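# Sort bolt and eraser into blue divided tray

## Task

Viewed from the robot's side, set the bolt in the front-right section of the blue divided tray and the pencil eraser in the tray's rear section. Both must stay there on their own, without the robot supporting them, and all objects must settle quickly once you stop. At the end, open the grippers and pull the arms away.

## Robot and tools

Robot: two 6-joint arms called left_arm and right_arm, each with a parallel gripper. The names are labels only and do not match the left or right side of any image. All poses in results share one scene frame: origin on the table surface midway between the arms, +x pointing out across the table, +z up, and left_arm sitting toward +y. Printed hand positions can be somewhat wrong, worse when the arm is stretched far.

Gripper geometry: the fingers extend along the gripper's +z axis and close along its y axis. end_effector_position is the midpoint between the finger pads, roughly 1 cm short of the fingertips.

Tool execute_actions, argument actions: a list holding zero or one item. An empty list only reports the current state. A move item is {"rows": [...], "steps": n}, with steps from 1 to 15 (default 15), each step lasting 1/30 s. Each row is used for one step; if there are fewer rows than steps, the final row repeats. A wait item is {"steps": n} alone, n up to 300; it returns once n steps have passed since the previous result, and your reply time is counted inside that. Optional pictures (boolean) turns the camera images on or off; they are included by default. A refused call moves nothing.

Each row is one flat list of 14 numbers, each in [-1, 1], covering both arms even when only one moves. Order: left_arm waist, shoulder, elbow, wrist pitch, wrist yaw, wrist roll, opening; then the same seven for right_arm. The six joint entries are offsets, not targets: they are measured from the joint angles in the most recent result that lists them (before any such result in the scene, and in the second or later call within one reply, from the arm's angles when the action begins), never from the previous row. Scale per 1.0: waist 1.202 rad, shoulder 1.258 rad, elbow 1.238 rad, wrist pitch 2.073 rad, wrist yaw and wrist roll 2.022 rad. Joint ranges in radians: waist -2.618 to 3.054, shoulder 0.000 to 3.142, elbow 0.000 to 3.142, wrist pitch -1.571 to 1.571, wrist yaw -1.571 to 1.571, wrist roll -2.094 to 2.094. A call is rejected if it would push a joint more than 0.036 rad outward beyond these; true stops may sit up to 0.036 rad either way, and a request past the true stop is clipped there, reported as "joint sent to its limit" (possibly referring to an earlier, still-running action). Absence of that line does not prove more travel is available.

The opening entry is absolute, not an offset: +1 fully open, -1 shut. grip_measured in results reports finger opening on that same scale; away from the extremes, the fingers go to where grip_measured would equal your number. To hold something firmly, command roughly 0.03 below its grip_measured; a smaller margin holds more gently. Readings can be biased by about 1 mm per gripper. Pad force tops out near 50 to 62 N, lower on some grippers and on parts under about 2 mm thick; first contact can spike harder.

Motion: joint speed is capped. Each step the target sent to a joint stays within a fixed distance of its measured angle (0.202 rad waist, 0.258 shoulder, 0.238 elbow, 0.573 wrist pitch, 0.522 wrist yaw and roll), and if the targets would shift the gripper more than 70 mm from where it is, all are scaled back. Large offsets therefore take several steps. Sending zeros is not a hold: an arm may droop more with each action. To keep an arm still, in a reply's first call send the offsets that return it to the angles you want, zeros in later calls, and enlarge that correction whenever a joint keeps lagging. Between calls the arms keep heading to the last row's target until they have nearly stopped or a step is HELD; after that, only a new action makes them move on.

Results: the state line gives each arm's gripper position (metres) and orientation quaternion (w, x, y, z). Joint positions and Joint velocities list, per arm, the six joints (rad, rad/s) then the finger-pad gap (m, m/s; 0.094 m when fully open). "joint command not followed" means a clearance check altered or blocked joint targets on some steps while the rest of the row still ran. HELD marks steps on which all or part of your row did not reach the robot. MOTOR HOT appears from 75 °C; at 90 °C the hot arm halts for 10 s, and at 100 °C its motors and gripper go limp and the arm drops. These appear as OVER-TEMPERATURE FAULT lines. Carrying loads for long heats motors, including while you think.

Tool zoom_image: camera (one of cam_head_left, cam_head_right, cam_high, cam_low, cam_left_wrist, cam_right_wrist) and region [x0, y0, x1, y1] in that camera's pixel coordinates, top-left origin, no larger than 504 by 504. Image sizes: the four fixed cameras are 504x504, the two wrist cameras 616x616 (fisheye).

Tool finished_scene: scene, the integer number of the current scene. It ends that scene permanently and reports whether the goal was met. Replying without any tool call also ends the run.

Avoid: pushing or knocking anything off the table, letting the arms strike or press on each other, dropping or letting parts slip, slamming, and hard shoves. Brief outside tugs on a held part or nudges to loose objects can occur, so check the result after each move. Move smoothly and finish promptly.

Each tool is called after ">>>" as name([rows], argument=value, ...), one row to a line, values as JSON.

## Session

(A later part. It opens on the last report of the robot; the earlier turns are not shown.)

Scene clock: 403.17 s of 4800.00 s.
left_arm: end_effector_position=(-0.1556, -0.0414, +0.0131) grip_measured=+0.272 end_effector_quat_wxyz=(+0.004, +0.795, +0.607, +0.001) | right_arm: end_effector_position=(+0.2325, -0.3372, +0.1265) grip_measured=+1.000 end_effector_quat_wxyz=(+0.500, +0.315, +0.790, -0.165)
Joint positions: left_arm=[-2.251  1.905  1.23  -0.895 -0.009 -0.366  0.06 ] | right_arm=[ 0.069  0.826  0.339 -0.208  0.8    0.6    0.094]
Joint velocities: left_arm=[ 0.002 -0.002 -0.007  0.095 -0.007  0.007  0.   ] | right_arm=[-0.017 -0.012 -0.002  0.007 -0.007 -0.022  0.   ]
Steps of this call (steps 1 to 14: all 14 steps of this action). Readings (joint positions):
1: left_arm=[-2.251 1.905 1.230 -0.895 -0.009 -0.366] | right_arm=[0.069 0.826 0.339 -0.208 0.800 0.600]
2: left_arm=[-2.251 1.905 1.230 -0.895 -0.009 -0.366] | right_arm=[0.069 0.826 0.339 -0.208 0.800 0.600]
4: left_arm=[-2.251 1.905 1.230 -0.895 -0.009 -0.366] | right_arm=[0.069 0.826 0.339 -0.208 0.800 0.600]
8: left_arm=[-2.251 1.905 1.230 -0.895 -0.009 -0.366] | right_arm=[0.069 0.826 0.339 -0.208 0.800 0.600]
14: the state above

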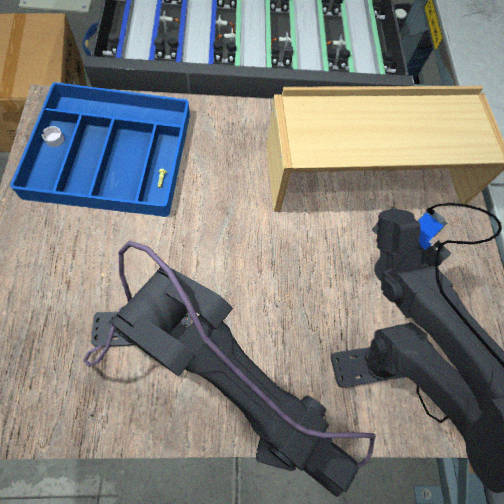

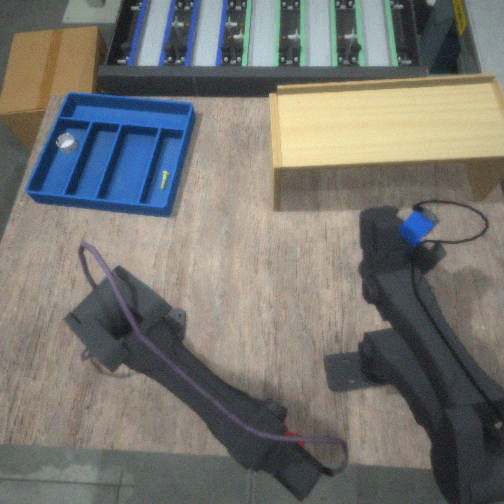

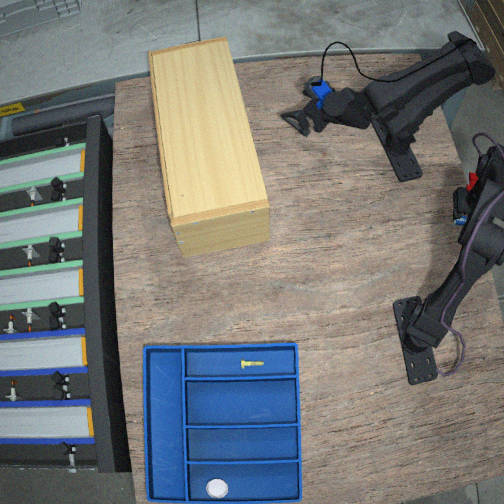

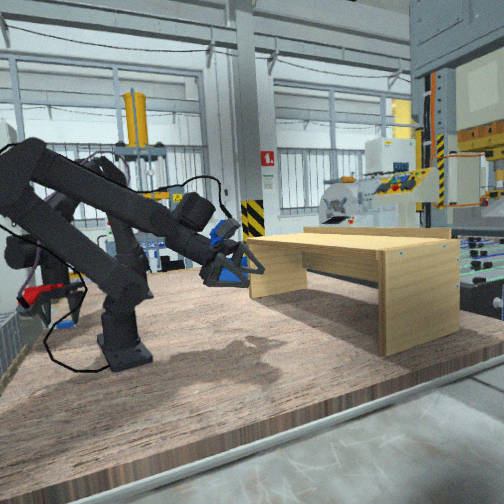

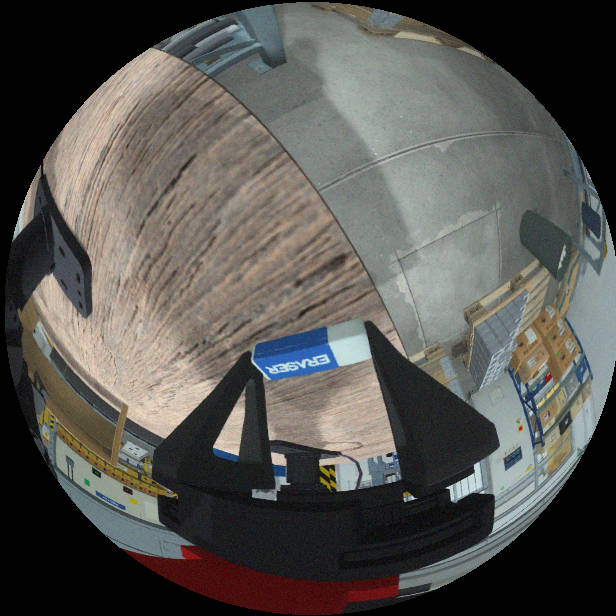

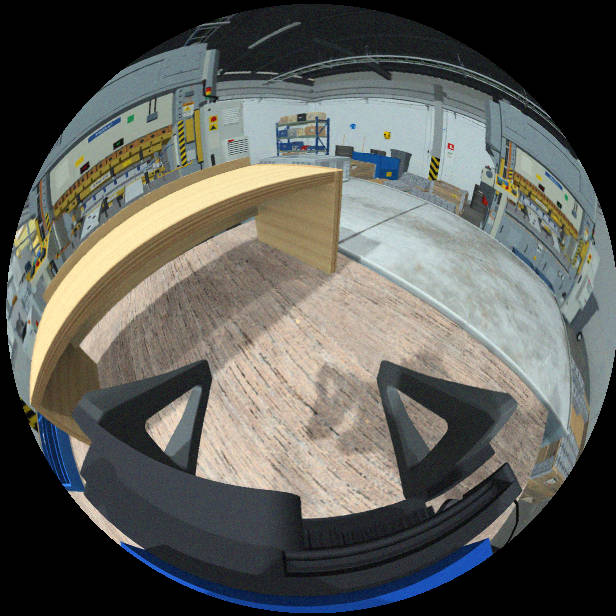

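>>> execute_actions([
  {"rows": [[0,0,0,0,0,0,0.245, 0,0,0,0,0,0,1],[0,0,0,0,0,0,0.235, 0,0,0,0,0,0,1],[0,-0.016,0.016,-0.01,0,0,0.232, 0,0,0,0,0,0,1],[0,-0.025,0.024,-0.022,0,0,0.232, 0,0,0,0,0,0,1],[0,-0.037,0.032,-0.036,0,0,0.232, 0,0,0,0,0,0,1],[0,-0.052,0.042,-0.053,0,0,0.232, 0,0,0,0,0,0,1],[0,-0.068,0.052,-0.07,0,0,0.232, 0,0,0,0,0,0,1],[0,-0.087,0.061,-0.089,0,0,0.232, 0,0,0,0,0,0,1],[0.008,-0.109,0.071,-0.109,0,0,0.232, 0,0,0,0,0,0,1],[0.021,-0.131,0.081,-0.128,0,0,0.232, 0,0,0,0,0,0,1],[0.037,-0.153,0.09,-0.147,0,0,0.232, 0,0,0,0,0,0,1],[0.058,-0.176,0.1,-0.166,0,0,0.232, 0,0,0,0,0,0,1],[0.083,-0.198,0.108,-0.186,0,0,0.232, 0,0,0,0,0,0,1],[0.112,-0.22,0.115,-0.203,0,0,0.232, 0,0,0,0,0,0,1],[0.146,-0.242,0.12,-0.217,0,0,0.232, 0,0,0,0,0,0,1]], "steps": 15},
], pictures=false)

>>> execute_actions([
  {"rows": [[0.092,-0.068,0.024,-0.08,0,0.01,0.232, 0,0,0,0,0,0,1],[0.133,-0.076,0.024,-0.082,0,0.019,0.232, 0,0,0,0,0,0,1],[0.179,-0.08,0.024,-0.082,0,0.028,0.232, 0,0,0,0,0,0,1],[0.225,-0.083,0.024,-0.082,0,0.037,0.232, 0,0,0,0,0,0,1],[0.27,-0.083,0.024,-0.082,0,0.047,0.232, 0,0,0,0,0,0,1],[0.316,-0.083,0.024,-0.082,0,0.056,0.232, 0,0,0,0,0,0,1],[0.362,-0.083,0.024,-0.082,0,0.065,0.232, 0,0,0,0,0,0,1],[0.408,-0.083,0.024,-0.082,0,0.074,0.232, 0,0,0,0,0,0,1],[0.453,-0.083,0.024,-0.082,0,0.083,0.232, 0,0,0,0,0,0,1],[0.499,-0.083,0.024,-0.082,0,0.093,0.232, 0,0,0,0,0,0,1],[0.545,-0.083,0.024,-0.082,0,0.102,0.232, 0,0,0,0,0,0,1],[0.591,-0.083,0.024,-0.082,0,0.111,0.232, 0,0,0,0,0,0,1],[0.636,-0.083,0.024,-0.082,0,0.12,0.232, 0,0,0,0,0,0,1],[0.682,-0.083,0.024,-0.082,0,0.129,0.232, 0,0,0,0,0,0,1],[0.728,-0.083,0.024,-0.082,0,0.138,0.232, 0,0,0,0,0,0,1]], "steps": 15},
], pictures=false)

>>> execute_actions([
  {"rows": [[0.125,0,0.016,-0.004,0,0.054,0.232, 0,0,0,0,0,0,1],[0.171,0,0.036,-0.004,0,0.064,0.232, 0,0,0,0,0,0,1],[0.216,0,0.061,-0.004,0,0.074,0.232, 0,0,0,0,0,0,1],[0.262,0,0.085,-0.004,0,0.084,0.232, 0,0,0,0,0,0,1],[0.308,0,0.109,-0.004,0,0.094,0.232, 0,0,0,0,0,0,1],[0.354,0,0.133,-0.004,0,0.104,0.232, 0,0,0,0,0,0,1],[0.399,0,0.158,-0.004,0,0.114,0.232, 0,0,0,0,0,0,1],[0.445,0.016,0.182,-0.004,0,0.124,0.232, 0,0,0,0,0,0,1],[0.491,0.032,0.206,-0.004,0,0.134,0.232, 0,0,0,0,0,0,1],[0.537,0.052,0.23,-0.004,0,0.143,0.232, 0,0,0,0,0,0,1],[0.582,0.076,0.254,-0.004,0,0.155,0.232, 0,0,0,0,0,0,1],[0.628,0.103,0.279,-0.004,0,0.155,0.232, 0,0,0,0,0,0,1],[0.674,0.135,0.303,-0.004,0,0.155,0.232, 0,0,0,0,0,0,1],[0.72,0.171,0.327,-0.004,0,0.155,0.232, 0,0,0,0,0,0,1],[0.765,0.211,0.351,-0.004,0,0.155,0.232, 0,0,0,0,0,0,1]], "steps": 15},
], pictures=false)

>>> execute_actions([
  {"rows": [[0.125,0.123,0.089,0.01,0,0.015,0.232, 0,0,0,0,0,0,1],[0.171,0.163,0.121,0.022,0,0.015,0.232, 0,0,0,0,0,0,1],[0.212,0.203,0.153,0.034,0,0.015,0.232, 0,0,0,0,0,0,1],[0.25,0.242,0.19,0.046,0,0.015,0.232, 0,0,0,0,0,0,1],[0.287,0.282,0.226,0.058,0,0.015,0.232, 0,0,0,0,0,0,1],[0.32,0.322,0.263,0.07,0,0.015,0.232, 0,0,0,0,0,0,1],[0.349,0.362,0.299,0.082,0,0.015,0.232, 0,0,0,0,0,0,1],[0.374,0.397,0.335,0.094,0,0.015,0.232, 0,0,0,0,0,0,1],[0.395,0.429,0.372,0.106,0,0.015,0.232, 0,0,0,0,0,0,1],[0.412,0.457,0.404,0.118,0,0.015,0.232, 0,0,0,0,0,0,1],[0.426,0.481,0.432,0.128,0,0.015,0.232, 0,0,0,0,0,0,1],[0.437,0.502,0.456,0.135,0,0.015,0.232, 0,0,0,0,0,0,1],[0.445,0.521,0.475,0.14,0,0.015,0.232, 0,0,0,0,0,0,1],[0.451,0.533,0.486,0.14,0,0.015,0.232, 0,0,0,0,0,0,1],[0.453,0.541,0.493,0.14,0,0.015,0.232, 0,0,0,0,0,0,1]], "steps": 15},
], pictures=false)

>>> execute_actions([
  {"steps": 12},
])

Scene clock: 485.53 s of 4800.00 s.
left_arm: end_effector_position=(-0.1201, -0.0396, +0.1142) grip_measured=+0.268 end_effector_quat_wxyz=(+0.013, +0.765, +0.642, -0.035) | right_arm: end_effector_position=(+0.2325, -0.3372, +0.1265) grip_measured=+1.000 end_effector_quat_wxyz=(+0.500, +0.315, +0.790, -0.165)
Joint positions: left_arm=[-2.16   1.664  1.346 -1.178 -0.002 -0.366  0.06 ] | right_arm=[ 0.069  0.826  0.339 -0.208  0.8    0.6    0.094]
Joint velocities: left_arm=[ 0.979 -0.891  0.335 -0.842  0.037 -0.022  0.   ] | right_arm=[ 0.002 -0.017 -0.002 -0.066 -0.022 -0.081  0.   ]
Steps of this call (steps 1 to 15: the robot went on to your last target; steps 16 to 90: nothing new was sent; then 78.87 s passed at rest; steps 91 to 105: all 15 steps of this action). Readings (joint positions):
91: left_arm=[-2.251 1.905 1.230 -0.895 -0.009 -0.366] | right_arm=[0.069 0.826 0.339 -0.208 0.800 0.600]
92: left_arm=[-2.251 1.905 1.230 -0.895 -0.009 -0.366] | right_arm=[0.069 0.826 0.339 -0.208 0.800 0.600]
94: left_arm=[-2.251 1.904 1.230 -0.898 -0.009 -0.366] | right_arm=[0.069 0.826 0.339 -0.208 0.800 0.600]
98: left_arm=[-2.251 1.866 1.251 -0.969 -0.009 -0.366] | right_arm=[0.069 0.826 0.339 -0.208 0.800 0.600]
105: the state above

Scene clock: 486.03 s of 4800.00 s.
left_arm: end_effector_position=(+0.1085, -0.0452, +0.1474) grip_measured=+0.268 end_effector_quat_wxyz=(+0.024, +0.550, +0.835, -0.021) | right_arm: end_effector_position=(+0.2325, -0.3372, +0.1265) grip_measured=+1.000 end_effector_quat_wxyz=(+0.500, +0.315, +0.790, -0.165)
Joint positions: left_arm=[-1.382  1.558  1.368 -1.317 -0.001 -0.168  0.06 ] | right_arm=[ 0.069  0.826  0.339 -0.208  0.8    0.6    0.094]
Joint velocities: left_arm=[ 1.531  0.007 -0.012  0.007 -0.051  0.462 -0.   ] | right_arm=[-0.022 -0.012 -0.007 -0.007 -0.022 -0.007  0.   ]
Steps of this call (steps 1 to 15: all 15 steps of this action). Readings (joint positions):
1: left_arm=[-2.122 1.632 1.355 -1.205 -0.002 -0.364] | right_arm=[0.069 0.826 0.339 -0.208 0.800 0.600]
2: left_arm=[-2.081 1.604 1.361 -1.228 -0.001 -0.358] | right_arm=[0.069 0.826 0.339 -0.208 0.800 0.600]
4: left_arm=[-1.987 1.566 1.367 -1.265 0.001 -0.340] | right_arm=[0.069 0.826 0.339 -0.208 0.800 0.600]
8: left_arm=[-1.768 1.558 1.368 -1.302 0.000 -0.286] | right_arm=[0.069 0.826 0.339 -0.208 0.800 0.600]
15: the state above

Scene clock: 486.53 s of 4800.00 s.
left_arm: end_effector_position=(+0.3644, +0.0468, +0.2138) grip_measured=+0.268 end_effector_quat_wxyz=(+0.148, +0.303, +0.941, -0.032) | right_arm: end_effector_position=(+0.2325, -0.3372, +0.1265) grip_measured=+1.000 end_effector_quat_wxyz=(+0.500, +0.315, +0.790, -0.165)
Joint positions: left_arm=[-0.567  1.708  1.752 -1.31   0.002  0.105  0.06 ] | right_arm=[ 0.069  0.826  0.339 -0.208  0.8    0.6    0.094]
Joint velocities: left_arm=[1.482 1.194 0.911 0.051 0.007 0.271 0.001] | right_arm=[ 0.012  0.007  0.012  0.007  0.022 -0.051  0.   ]
Steps of this call (steps 1 to 15: all 15 steps of this action). Readings (joint positions):
1: left_arm=[-1.327 1.558 1.368 -1.317 -0.002 -0.148] | right_arm=[0.069 0.826 0.339 -0.208 0.800 0.600]
2: left_arm=[-1.273 1.558 1.371 -1.318 -0.002 -0.129] | right_arm=[0.069 0.826 0.339 -0.208 0.800 0.600]
4: left_arm=[-1.164 1.561 1.397 -1.322 -0.001 -0.089] | right_arm=[0.069 0.826 0.339 -0.208 0.800 0.600]
8: left_arm=[-0.946 1.564 1.516 -1.320 -0.000 -0.008] | right_arm=[0.069 0.826 0.339 -0.208 0.800 0.600]
15: the state above

Scene clock: 487.03 s of 4800.00 s.
left_arm: end_effector_position=(+0.6059, +0.2519, +0.1226) grip_measured=+0.268 end_effector_quat_wxyz=(+0.223, +0.045, +0.974, +0.020) | right_arm: end_effector_position=(+0.2325, -0.3372, +0.1265) grip_measured=+1.000 end_effector_quat_wxyz=(+0.500, +0.315, +0.790, -0.165)
Joint positions: left_arm=[-0.014  2.371  2.306 -1.055 -0.004  0.127  0.06 ] | right_arm=[ 0.069  0.826  0.339 -0.208  0.8    0.6    0.094]
Joint velocities: left_arm=[ 0.422  0.496  0.447  0.33  -0.022  0.051 -0.002] | right_arm=[-0.007 -0.002  0.012 -0.022 -0.051  0.022  0.   ]
Steps of this call (steps 1 to 15: all 15 steps of this action). Readings (joint positions):
1: left_arm=[-0.515 1.753 1.786 -1.308 0.002 0.110] | right_arm=[0.069 0.826 0.339 -0.208 0.800 0.600]
2: left_arm=[-0.466 1.803 1.821 -1.300 0.002 0.114] | right_arm=[0.069 0.826 0.339 -0.208 0.800 0.600]
4: left_arm=[-0.374 1.904 1.889 -1.274 0.002 0.119] | right_arm=[0.069 0.826 0.339 -0.208 0.800 0.600]
8: left_arm=[-0.210 2.103 2.046 -1.208 0.002 0.124] | right_arm=[0.069 0.826 0.339 -0.208 0.800 0.600]
15: the state above

Scene clock: 487.43 s of 4800.00 s.
left_arm: end_effector_position=(+0.6189, +0.2502, +0.1249) grip_measured=+0.268 end_effector_quat_wxyz=(+0.242, +0.048, +0.969, +0.022) | right_arm: end_effector_position=(+0.2325, -0.3372, +0.1265) grip_measured=+1.000 end_effector_quat_wxyz=(+0.500, +0.315, +0.790, -0.165)
Joint positions: left_arm=[-0.019  2.395  2.339 -1.023 -0.006  0.13   0.06 ] | right_arm=[ 0.069  0.826  0.339 -0.208  0.8    0.6    0.094]
Joint velocities: left_arm=[ 0.017 -0.002 -0.007  0.066  0.022 -0.037 -0.002] | right_arm=[ 0.002 -0.007 -0.007 -0.051  0.051 -0.037  0.   ]
Steps of this call (steps 1 to 12: the robot went on to your last target). Readings (joint positions):
1: left_arm=[-0.004 2.385 2.317 -1.044 -0.007 0.127] | right_arm=[0.069 0.826 0.339 -0.208 0.800 0.600]
2: left_arm=[0.002 2.392 2.322 -1.038 -0.008 0.127] | right_arm=[0.069 0.826 0.339 -0.208 0.800 0.600]
4: left_arm=[0.002 2.395 2.325 -1.035 -0.009 0.127] | right_arm=[0.069 0.826 0.339 -0.208 0.800 0.600]
8: left_arm=[-0.013 2.395 2.338 -1.028 -0.008 0.129] | right_arm=[0.069 0.826 0.339 -0.208 0.800 0.600]
12: the state above

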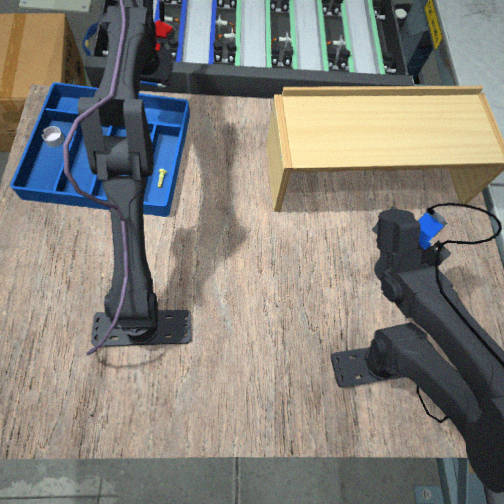

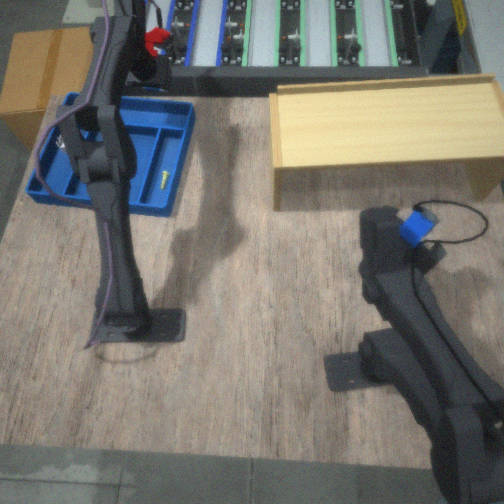

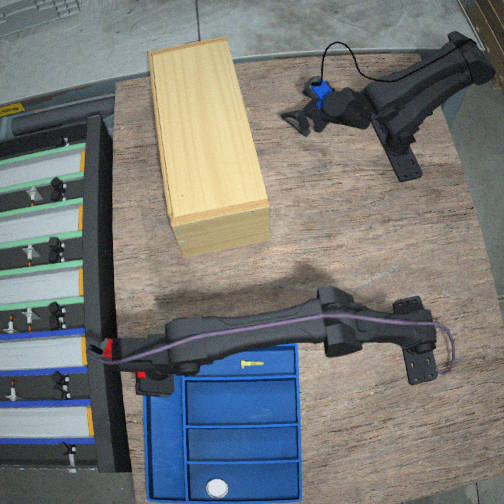

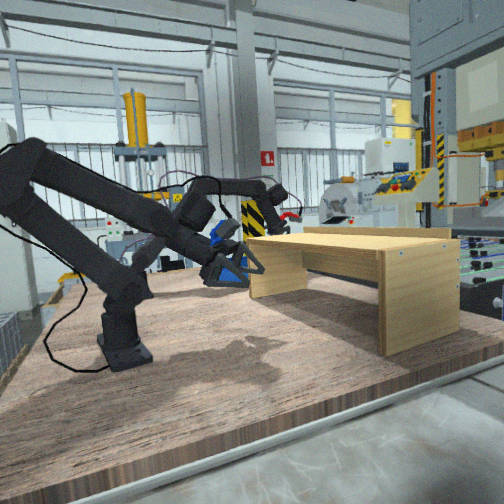

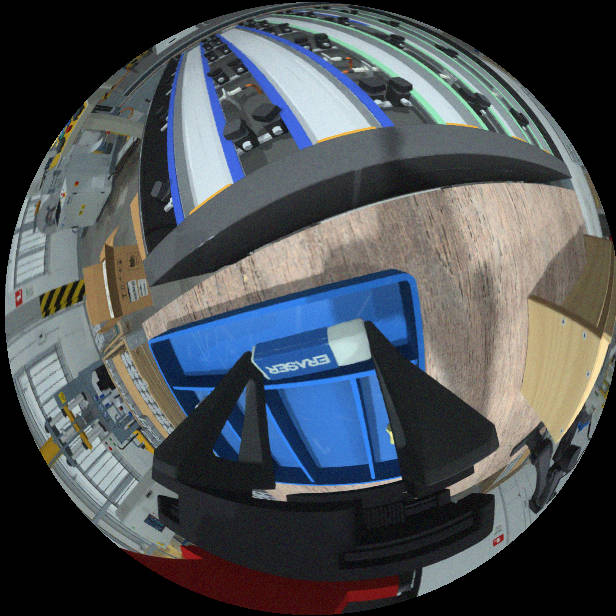

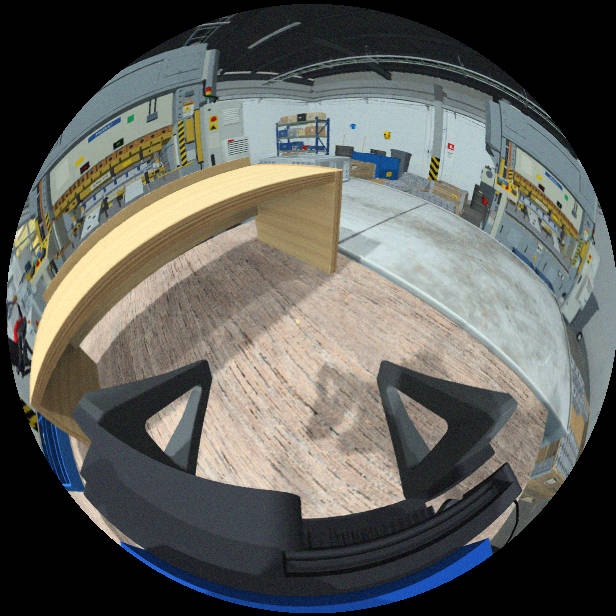

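>>> execute_actions(actions=[])

Scene clock: 498.53 s of 4800.00 s.
left_arm: end_effector_position=(+0.6189, +0.2502, +0.1249) grip_measured=+0.268 end_effector_quat_wxyz=(+0.242, +0.048, +0.969, +0.022) | right_arm: end_effector_position=(+0.2325, -0.3372, +0.1265) grip_measured=+1.000 end_effector_quat_wxyz=(+0.500, +0.315, +0.790, -0.165)
Joint positions: left_arm=[-0.019  2.395  2.339 -1.023 -0.006  0.13   0.06 ] | right_arm=[ 0.069  0.826  0.339 -0.208  0.8    0.6    0.094]
Joint velocities: left_arm=[-0.017 -0.012  0.012 -0.037  0.037 -0.081  0.001] | right_arm=[-0.002 -0.002 -0.022 -0.051 -0.081  0.037  0.   ]
Steps of this call (steps 1 to 30: the robot went on to your last target; steps 31 to 90: nothing new was sent; then 8.10 s passed at rest). Readings (joint positions):
1: left_arm=[-0.019 2.395 2.339 -1.023 -0.006 0.130] | right_arm=[0.069 0.826 0.339 -0.208 0.800 0.600]
2: left_arm=[-0.019 2.395 2.339 -1.023 -0.006 0.130] | right_arm=[0.069 0.826 0.339 -0.208 0.800 0.600]
4: left_arm=[-0.019 2.395 2.339 -1.023 -0.006 0.130] | right_arm=[0.069 0.826 0.339 -0.208 0.800 0.600]
8: left_arm=[-0.019 2.395 2.339 -1.023 -0.006 0.130] | right_arm=[0.069 0.826 0.339 -0.208 0.800 0.600]
90: the state above
All arms were judged still, so your last target was given up. Only a new action makes them travel on or press farther. Fingers that are still opening or closing keep moving.

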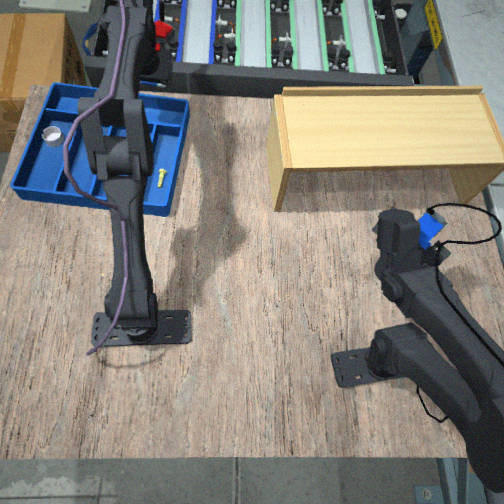

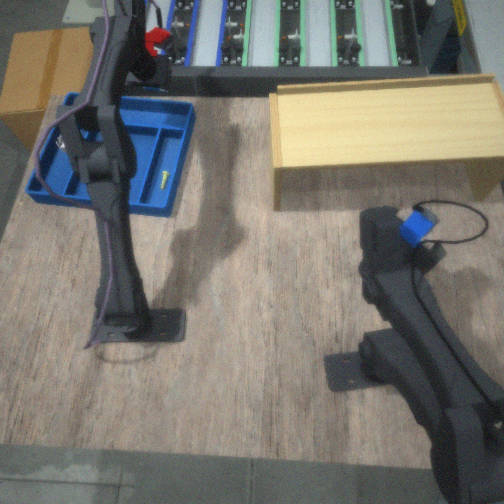

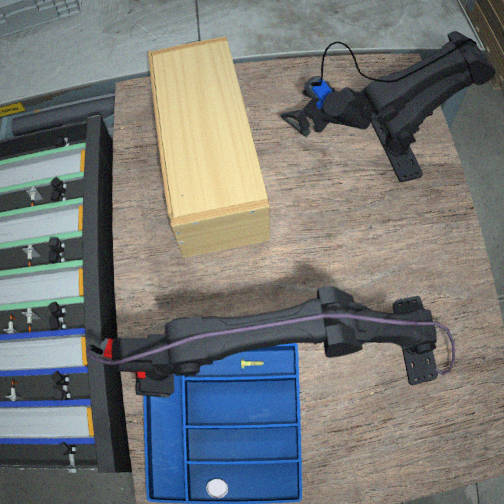

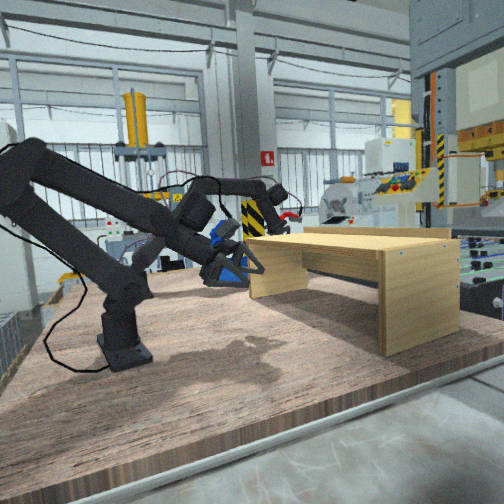

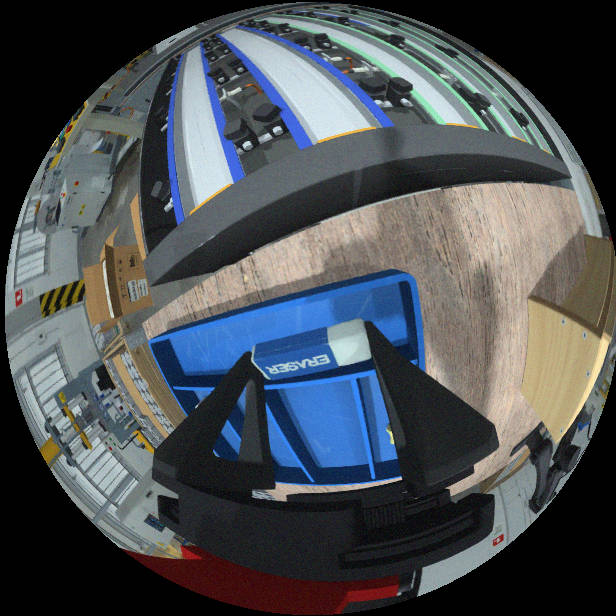

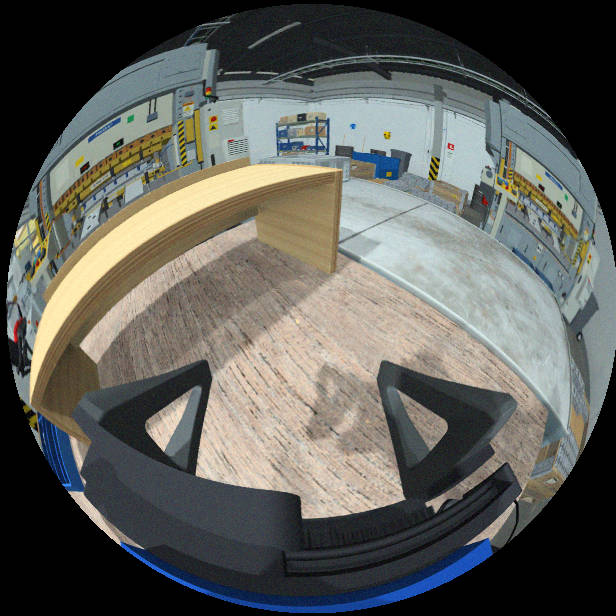

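>>> execute_actions([
  {"rows": [[0.0008,0.0010,-0.0015,-0.0020,0,0,0.232,0,0,0,0,0,0,1],[0.0022,0.0030,-0.0040,-0.0050,0,0,0.232,0,0,0,0,0,0,1],[0.0040,0.0060,-0.0070,-0.0085,0,0,0.232,0,0,0,0,0,0,1],[0.0062,0.0095,-0.0105,-0.0125,0,0,0.232,0,0,0,0,0,0,1],[0.0085,0.0135,-0.0140,-0.0165,0,0,0.232,0,0,0,0,0,0,1],[0.0108,0.0180,-0.0175,-0.0205,0,0,0.232,0,0,0,0,0,0,1],[0.0131,0.0228,-0.0205,-0.0240,0,0,0.232,0,0,0,0,0,0,1],[0.0154,0.0276,-0.0232,-0.0270,0,0,0.232,0,0,0,0,0,0,1],[0.0175,0.0322,-0.0255,-0.0293,0,0,0.232,0,0,0,0,0,0,1],[0.0193,0.0364,-0.0272,-0.0310,0,0,0.232,0,0,0,0,0,0,1],[0.0208,0.0400,-0.0285,-0.0322,0,0,0.232,0,0,0,0,0,0,1],[0.0219,0.0430,-0.0293,-0.0329,0,0,0.232,0,0,0,0,0,0,1],[0.0227,0.0453,-0.0298,-0.0332,0,0,0.232,0,0,0,0,0,0,1],[0.0231,0.0469,-0.0300,-0.0333,0,0,0.232,0,0,0,0,0,0,1],[0.0233,0.0477,-0.0300,-0.0333,0,0,0.232,0,0,0,0,0,0,1]], "steps": 15},
], pictures=false)

>>> execute_actions([
  {"steps": 12},
])

Scene clock: 517.20 s of 4800.00 s.
left_arm: end_effector_position=(+0.6053, +0.2603, +0.0916) grip_measured=+0.268 end_effector_quat_wxyz=(+0.193, +0.039, +0.980, +0.020) | right_arm: end_effector_position=(+0.2325, -0.3372, +0.1265) grip_measured=+1.000 end_effector_quat_wxyz=(+0.500, +0.315, +0.790, -0.165)
Joint positions: left_arm=[ 0.     2.436  2.322 -1.065 -0.006  0.13   0.06 ] | right_arm=[ 0.069  0.826  0.339 -0.208  0.8    0.6    0.094]
Joint velocities: left_arm=[ 0.066  0.173 -0.076 -0.154 -0.051  0.022  0.   ] | right_arm=[ 0.002  0.002 -0.002  0.037 -0.037  0.007  0.   ]
Steps of this call (steps 1 to 90: nothing new was sent; then 15.17 s passed at rest; steps 91 to 105: all 15 steps of this action). Readings (joint positions):
91: left_arm=[-0.019 2.395 2.339 -1.023 -0.006 0.130] | right_arm=[0.069 0.826 0.339 -0.208 0.800 0.600]
92: left_arm=[-0.019 2.395 2.339 -1.023 -0.006 0.130] | right_arm=[0.069 0.826 0.339 -0.208 0.800 0.600]
94: left_arm=[-0.019 2.395 2.339 -1.025 -0.006 0.130] | right_arm=[0.069 0.826 0.339 -0.208 0.800 0.600]
98: left_arm=[-0.017 2.398 2.339 -1.039 -0.006 0.130] | right_arm=[0.069 0.826 0.339 -0.208 0.800 0.600]
105: the state above

Scene clock: 517.60 s of 4800.00 s.
left_arm: end_effector_position=(+0.5989, +0.2624, +0.0777) grip_measured=+0.268 end_effector_quat_wxyz=(+0.172, +0.037, +0.984, +0.019) | right_arm: end_effector_position=(+0.2325, -0.3372, +0.1265) grip_measured=+1.000 end_effector_quat_wxyz=(+0.500, +0.315, +0.790, -0.165)
Joint positions: left_arm=[ 0.004  2.453  2.312 -1.082 -0.006  0.13   0.06 ] | right_arm=[ 0.069  0.826  0.339 -0.208  0.8    0.6    0.094]
Joint velocities: left_arm=[-0.007 -0.002 -0.017  0.051 -0.066 -0.022 -0.001] | right_arm=[ 0.022  0.012  0.017 -0.037 -0.066 -0.022  0.   ]
Steps of this call (steps 1 to 12: the robot went on to your last target). Readings (joint positions):
1: left_arm=[0.002 2.442 2.319 -1.069 -0.006 0.130] | right_arm=[0.069 0.826 0.339 -0.208 0.800 0.600]
2: left_arm=[0.003 2.447 2.316 -1.072 -0.006 0.130] | right_arm=[0.069 0.826 0.339 -0.208 0.800 0.600]
4: left_arm=[0.004 2.453 2.313 -1.078 -0.006 0.130] | right_arm=[0.069 0.826 0.339 -0.208 0.800 0.600]
8: left_arm=[0.004 2.453 2.312 -1.082 -0.006 0.130] | right_arm=[0.069 0.826 0.339 -0.208 0.800 0.600]
12: the state above

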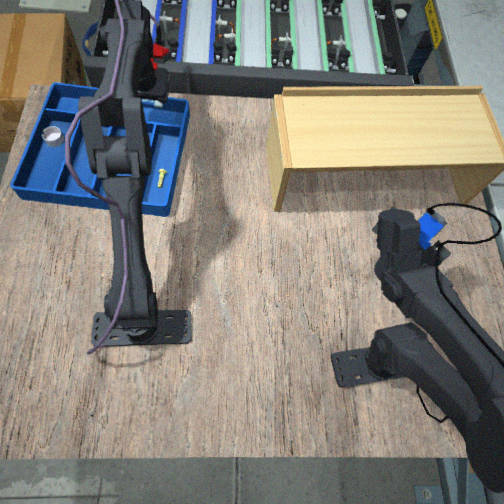

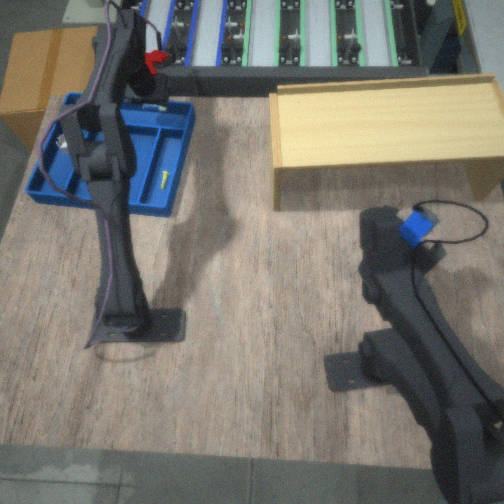

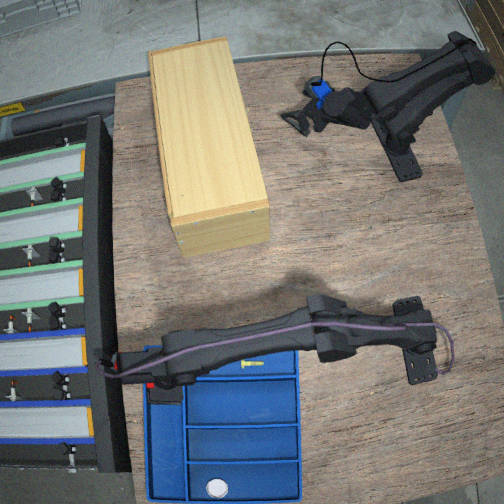

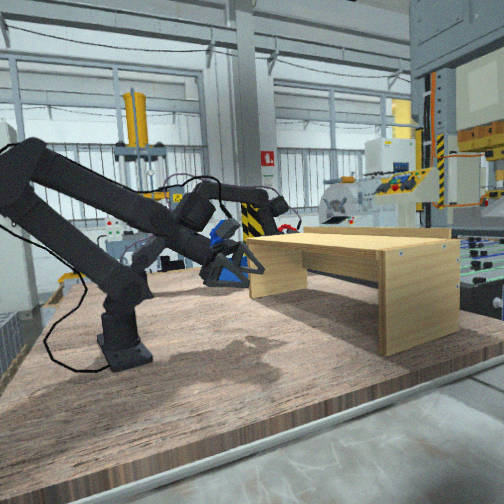

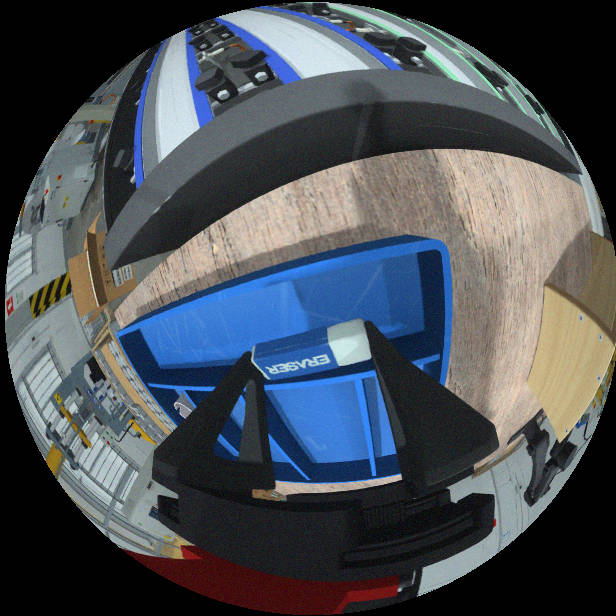

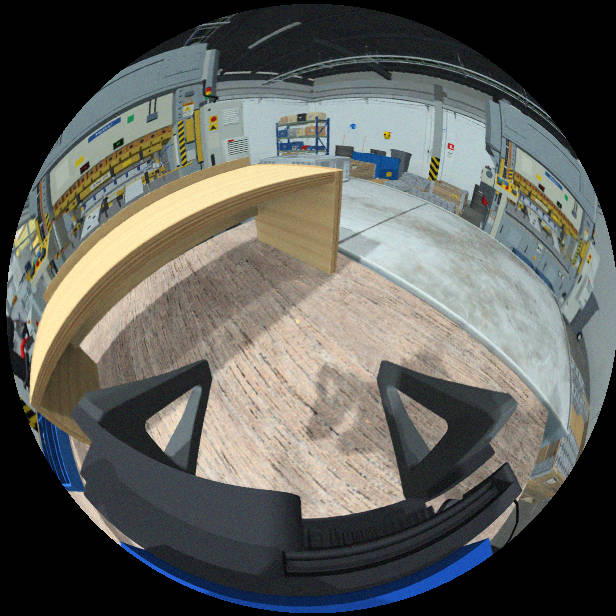

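>>> execute_actions([
  {"rows": [[0.002,0.0012,0.006,0,0,0,0.232,0,0,0,0,0,0,1],[0.002,0.0035,0.006,0,0,0,0.232,0,0,0,0,0,0,1],[0.002,0.0068,0.006,0,0,0,0.232,0,0,0,0,0,0,1],[0.002,0.0110,0.006,0,0,0,0.232,0,0,0,0,0,0,1],[0.002,0.0158,0.006,0,0,0,0.232,0,0,0,0,0,0,1],[0.002,0.0210,0.006,0,0,0,0.232,0,0,0,0,0,0,1],[0.002,0.0264,0.006,0,0,0,0.232,0,0,0,0,0,0,1],[0.002,0.0318,0.006,0,0,0,0.232,0,0,0,0,0,0,1],[0.002,0.0370,0.006,0,0,0,0.232,0,0,0,0,0,0,1],[0.002,0.0418,0.006,0,0,0,0.232,0,0,0,0,0,0,1],[0.002,0.0460,0.006,0,0,0,0.232,0,0,0,0,0,0,1],[0.002,0.0496,0.006,0,0,0,0.232,0,0,0,0,0,0,1],[0.002,0.0524,0.006,0,0,0,0.232,0,0,0,0,0,0,1],[0.002,0.0544,0.006,0,0,0,0.232,0,0,0,0,0,0,1],[0.002,0.0556,0.006,0,0,0,0.232,0,0,0,0,0,0,1]], "steps": 15},
], pictures=false)

>>> execute_actions([
  {"steps": 8},
], pictures=false)

>>> execute_actions([
  {"rows": [[0.002,0.0015,0.006,0,0,0,0.232,0,0,0,0,0,0,1],[0.002,0.0035,0.006,0,0,0,0.232,0,0,0,0,0,0,1],[0.002,0.0058,0.006,0,0,0,0.232,0,0,0,0,0,0,1],[0.002,0.0083,0.006,0,0,0,0.232,0,0,0,0,0,0,1],[0.002,0.0110,0.006,0,0,0,0.232,0,0,0,0,0,0,1],[0.002,0.0138,0.006,0,0,0,0.232,0,0,0,0,0,0,1],[0.002,0.0166,0.006,0,0,0,0.232,0,0,0,0,0,0,1],[0.002,0.0194,0.006,0,0,0,0.232,0,0,0,0,0,0,1],[0.002,0.0221,0.006,0,0,0,0.232,0,0,0,0,0,0,1],[0.002,0.0246,0.006,0,0,0,0.232,0,0,0,0,0,0,1],[0.002,0.0268,0.006,0,0,0,0.232,0,0,0,0,0,0,1],[0.002,0.0287,0.006,0,0,0,0.232,0,0,0,0,0,0,1],[0.002,0.0302,0.006,0,0,0,0.232,0,0,0,0,0,0,1],[0.002,0.0312,0.006,0,0,0,0.232,0,0,0,0,0,0,1],[0.002,0.0318,0.006,0,0,0,0.232,0,0,0,0,0,0,1]], "steps": 15},
], pictures=false)

>>> execute_actions([
  {"steps": 10},
])

Scene clock: 544.30 s of 4800.00 s.
left_arm: end_effector_position=(+0.5961, +0.2622, +0.0486) grip_measured=+0.268 end_effector_quat_wxyz=(+0.146, +0.037, +0.988, +0.016) | right_arm: end_effector_position=(+0.2325, -0.3372, +0.1265) grip_measured=+1.000 end_effector_quat_wxyz=(+0.500, +0.315, +0.790, -0.165)
Joint positions: left_arm=[ 0.004  2.507  2.312 -1.081 -0.006  0.13   0.06 ] | right_arm=[ 0.069  0.826  0.339 -0.208  0.8    0.6    0.094]
Joint velocities: left_arm=[ 0.002  0.183 -0.012 -0.022  0.037  0.022  0.   ] | right_arm=[-0.007 -0.002 -0.027  0.007  0.007  0.051  0.   ]
Steps of this call (steps 1 to 30: the robot went on to your last target; steps 31 to 90: nothing new was sent; then 23.20 s passed at rest; steps 91 to 105: all 15 steps of this action). Readings (joint positions):
91: left_arm=[0.004 2.453 2.312 -1.082 -0.006 0.130] | right_arm=[0.069 0.826 0.339 -0.208 0.800 0.600]
92: left_arm=[0.004 2.453 2.312 -1.082 -0.006 0.130] | right_arm=[0.069 0.826 0.339 -0.208 0.800 0.600]
94: left_arm=[0.004 2.453 2.312 -1.082 -0.006 0.130] | right_arm=[0.069 0.826 0.339 -0.208 0.800 0.600]
98: left_arm=[0.004 2.459 2.312 -1.081 -0.006 0.130] | right_arm=[0.069 0.826 0.339 -0.208 0.800 0.600]
105: the state above

Scene clock: 544.57 s of 4800.00 s.
left_arm: end_effector_position=(+0.5952, +0.2622, +0.0415) grip_measured=+0.268 end_effector_quat_wxyz=(+0.139, +0.038, +0.989, +0.016) | right_arm: end_effector_position=(+0.2325, -0.3372, +0.1265) grip_measured=+1.000 end_effector_quat_wxyz=(+0.500, +0.315, +0.790, -0.165)
Joint positions: left_arm=[ 0.004  2.521  2.312 -1.081 -0.006  0.13   0.06 ] | right_arm=[ 0.069  0.826  0.339 -0.208  0.8    0.6    0.094]
Joint velocities: left_arm=[-0.002 -0.012 -0.012  0.007 -0.051 -0.037 -0.001] | right_arm=[ 0.002 -0.007 -0.002  0.037  0.007  0.022  0.   ]
Steps of this call (steps 1 to 8: the robot went on to your last target). Readings (joint positions):
1: left_arm=[0.004 2.513 2.312 -1.081 -0.006 0.130] | right_arm=[0.069 0.826 0.339 -0.208 0.800 0.600]
2: left_arm=[0.004 2.517 2.312 -1.081 -0.006 0.130] | right_arm=[0.069 0.826 0.339 -0.208 0.800 0.600]
4: left_arm=[0.004 2.521 2.312 -1.081 -0.006 0.130] | right_arm=[0.069 0.826 0.339 -0.208 0.800 0.600]
8: the state above

Scene clock: 545.07 s of 4800.00 s.
left_arm: end_effector_position=(+0.5932, +0.2621, +0.0292) grip_measured=+0.268 end_effector_quat_wxyz=(+0.128, +0.038, +0.991, +0.015) | right_arm: end_effector_position=(+0.2325, -0.3372, +0.1265) grip_measured=+1.000 end_effector_quat_wxyz=(+0.500, +0.315, +0.790, -0.165)
Joint positions: left_arm=[ 0.004  2.544  2.312 -1.081 -0.006  0.13   0.06 ] | right_arm=[ 0.069  0.826  0.339 -0.208  0.8    0.6    0.094]
Joint velocities: left_arm=[-0.002  0.12   0.002  0.051  0.022  0.007 -0.   ] | right_arm=[-0.012 -0.007  0.007  0.022 -0.007  0.022  0.   ]
Steps of this call (steps 1 to 15: all 15 steps of this action). Readings (joint positions):
1: left_arm=[0.004 2.521 2.312 -1.081 -0.006 0.130] | right_arm=[0.069 0.826 0.339 -0.208 0.800 0.600]
2: left_arm=[0.004 2.521 2.312 -1.081 -0.006 0.130] | right_arm=[0.069 0.826 0.339 -0.208 0.800 0.600]
4: left_arm=[0.004 2.521 2.312 -1.081 -0.006 0.130] | right_arm=[0.069 0.826 0.339 -0.208 0.800 0.600]
8: left_arm=[0.004 2.523 2.312 -1.081 -0.006 0.130] | right_arm=[0.069 0.826 0.339 -0.208 0.800 0.600]
15: the state above

Scene clock: 545.40 s of 4800.00 s.
left_arm: end_effector_position=(+0.5925, +0.2620, +0.0252) grip_measured=+0.268 end_effector_quat_wxyz=(+0.124, +0.038, +0.991, +0.014) | right_arm: end_effector_position=(+0.2325, -0.3372, +0.1265) grip_measured=+1.000 end_effector_quat_wxyz=(+0.500, +0.315, +0.790, -0.165)
Joint positions: left_arm=[ 0.004  2.551  2.312 -1.081 -0.006  0.13   0.06 ] | right_arm=[ 0.069  0.826  0.339 -0.208  0.8    0.6    0.094]
Joint velocities: left_arm=[-0.017 -0.007  0.002  0.022 -0.022 -0.022 -0.001] | right_arm=[ 0.007 -0.007 -0.002  0.066 -0.007  0.037  0.   ]
Steps of this call (steps 1 to 10: the robot went on to your last target). Readings (joint positions):
1: left_arm=[0.004 2.547 2.312 -1.081 -0.006 0.130] | right_arm=[0.069 0.826 0.339 -0.208 0.800 0.600]
2: left_arm=[0.004 2.549 2.312 -1.081 -0.006 0.130] | right_arm=[0.069 0.826 0.339 -0.208 0.800 0.600]
4: left_arm=[0.004 2.551 2.312 -1.081 -0.006 0.130] | right_arm=[0.069 0.826 0.339 -0.208 0.800 0.600]
8: left_arm=[0.004 2.551 2.312 -1.081 -0.006 0.130] | right_arm=[0.069 0.826 0.339 -0.208 0.800 0.600]
10: the state above

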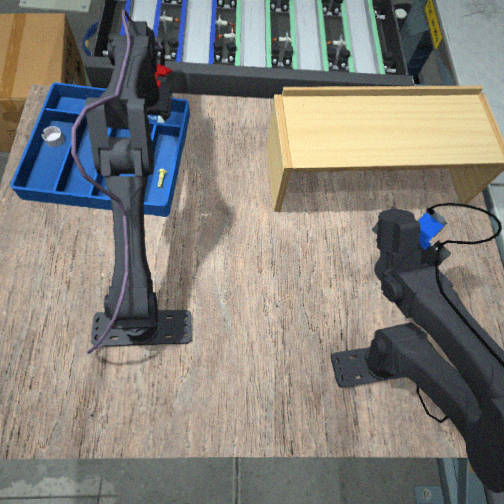

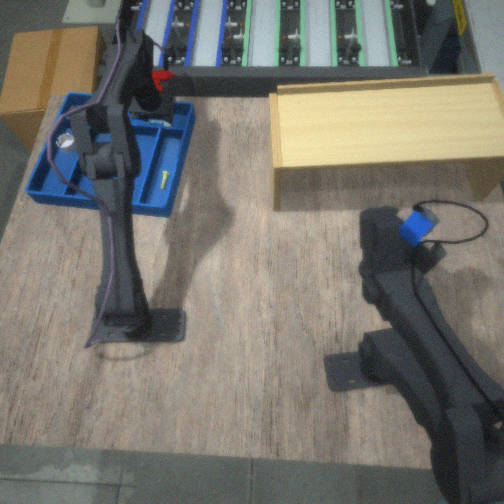

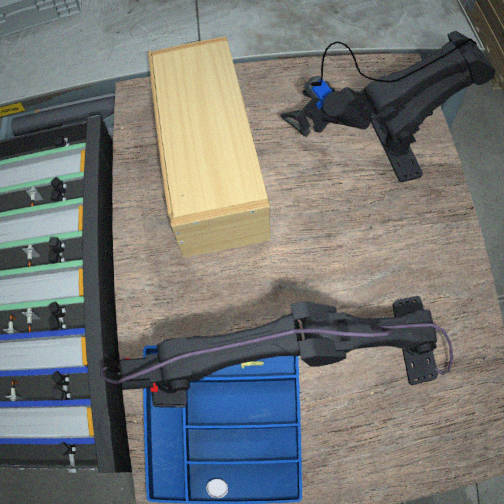

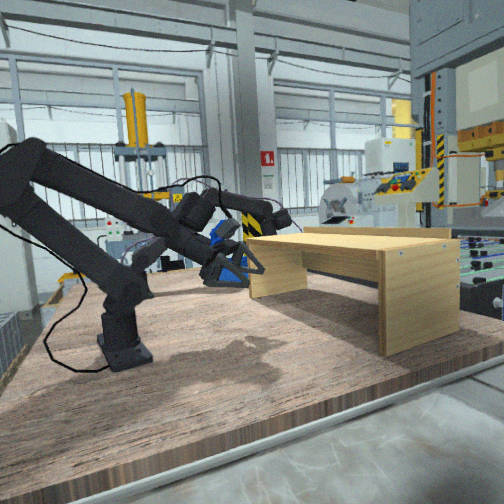

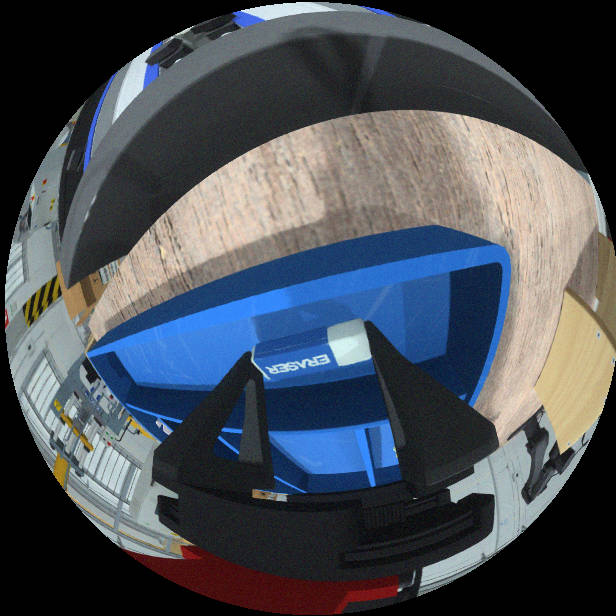

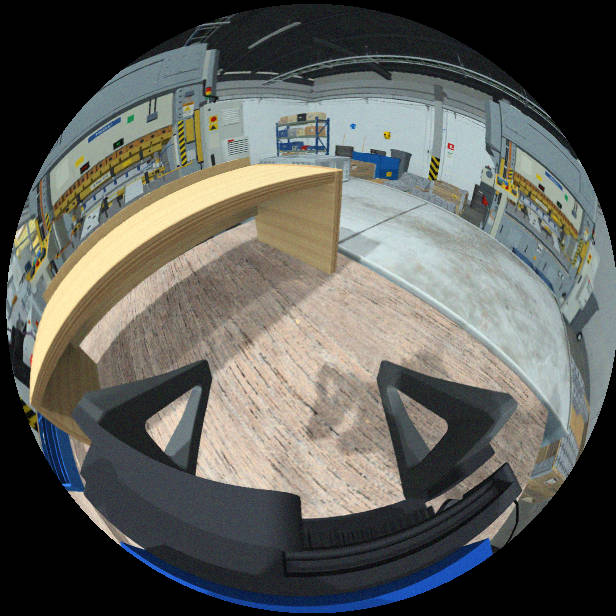

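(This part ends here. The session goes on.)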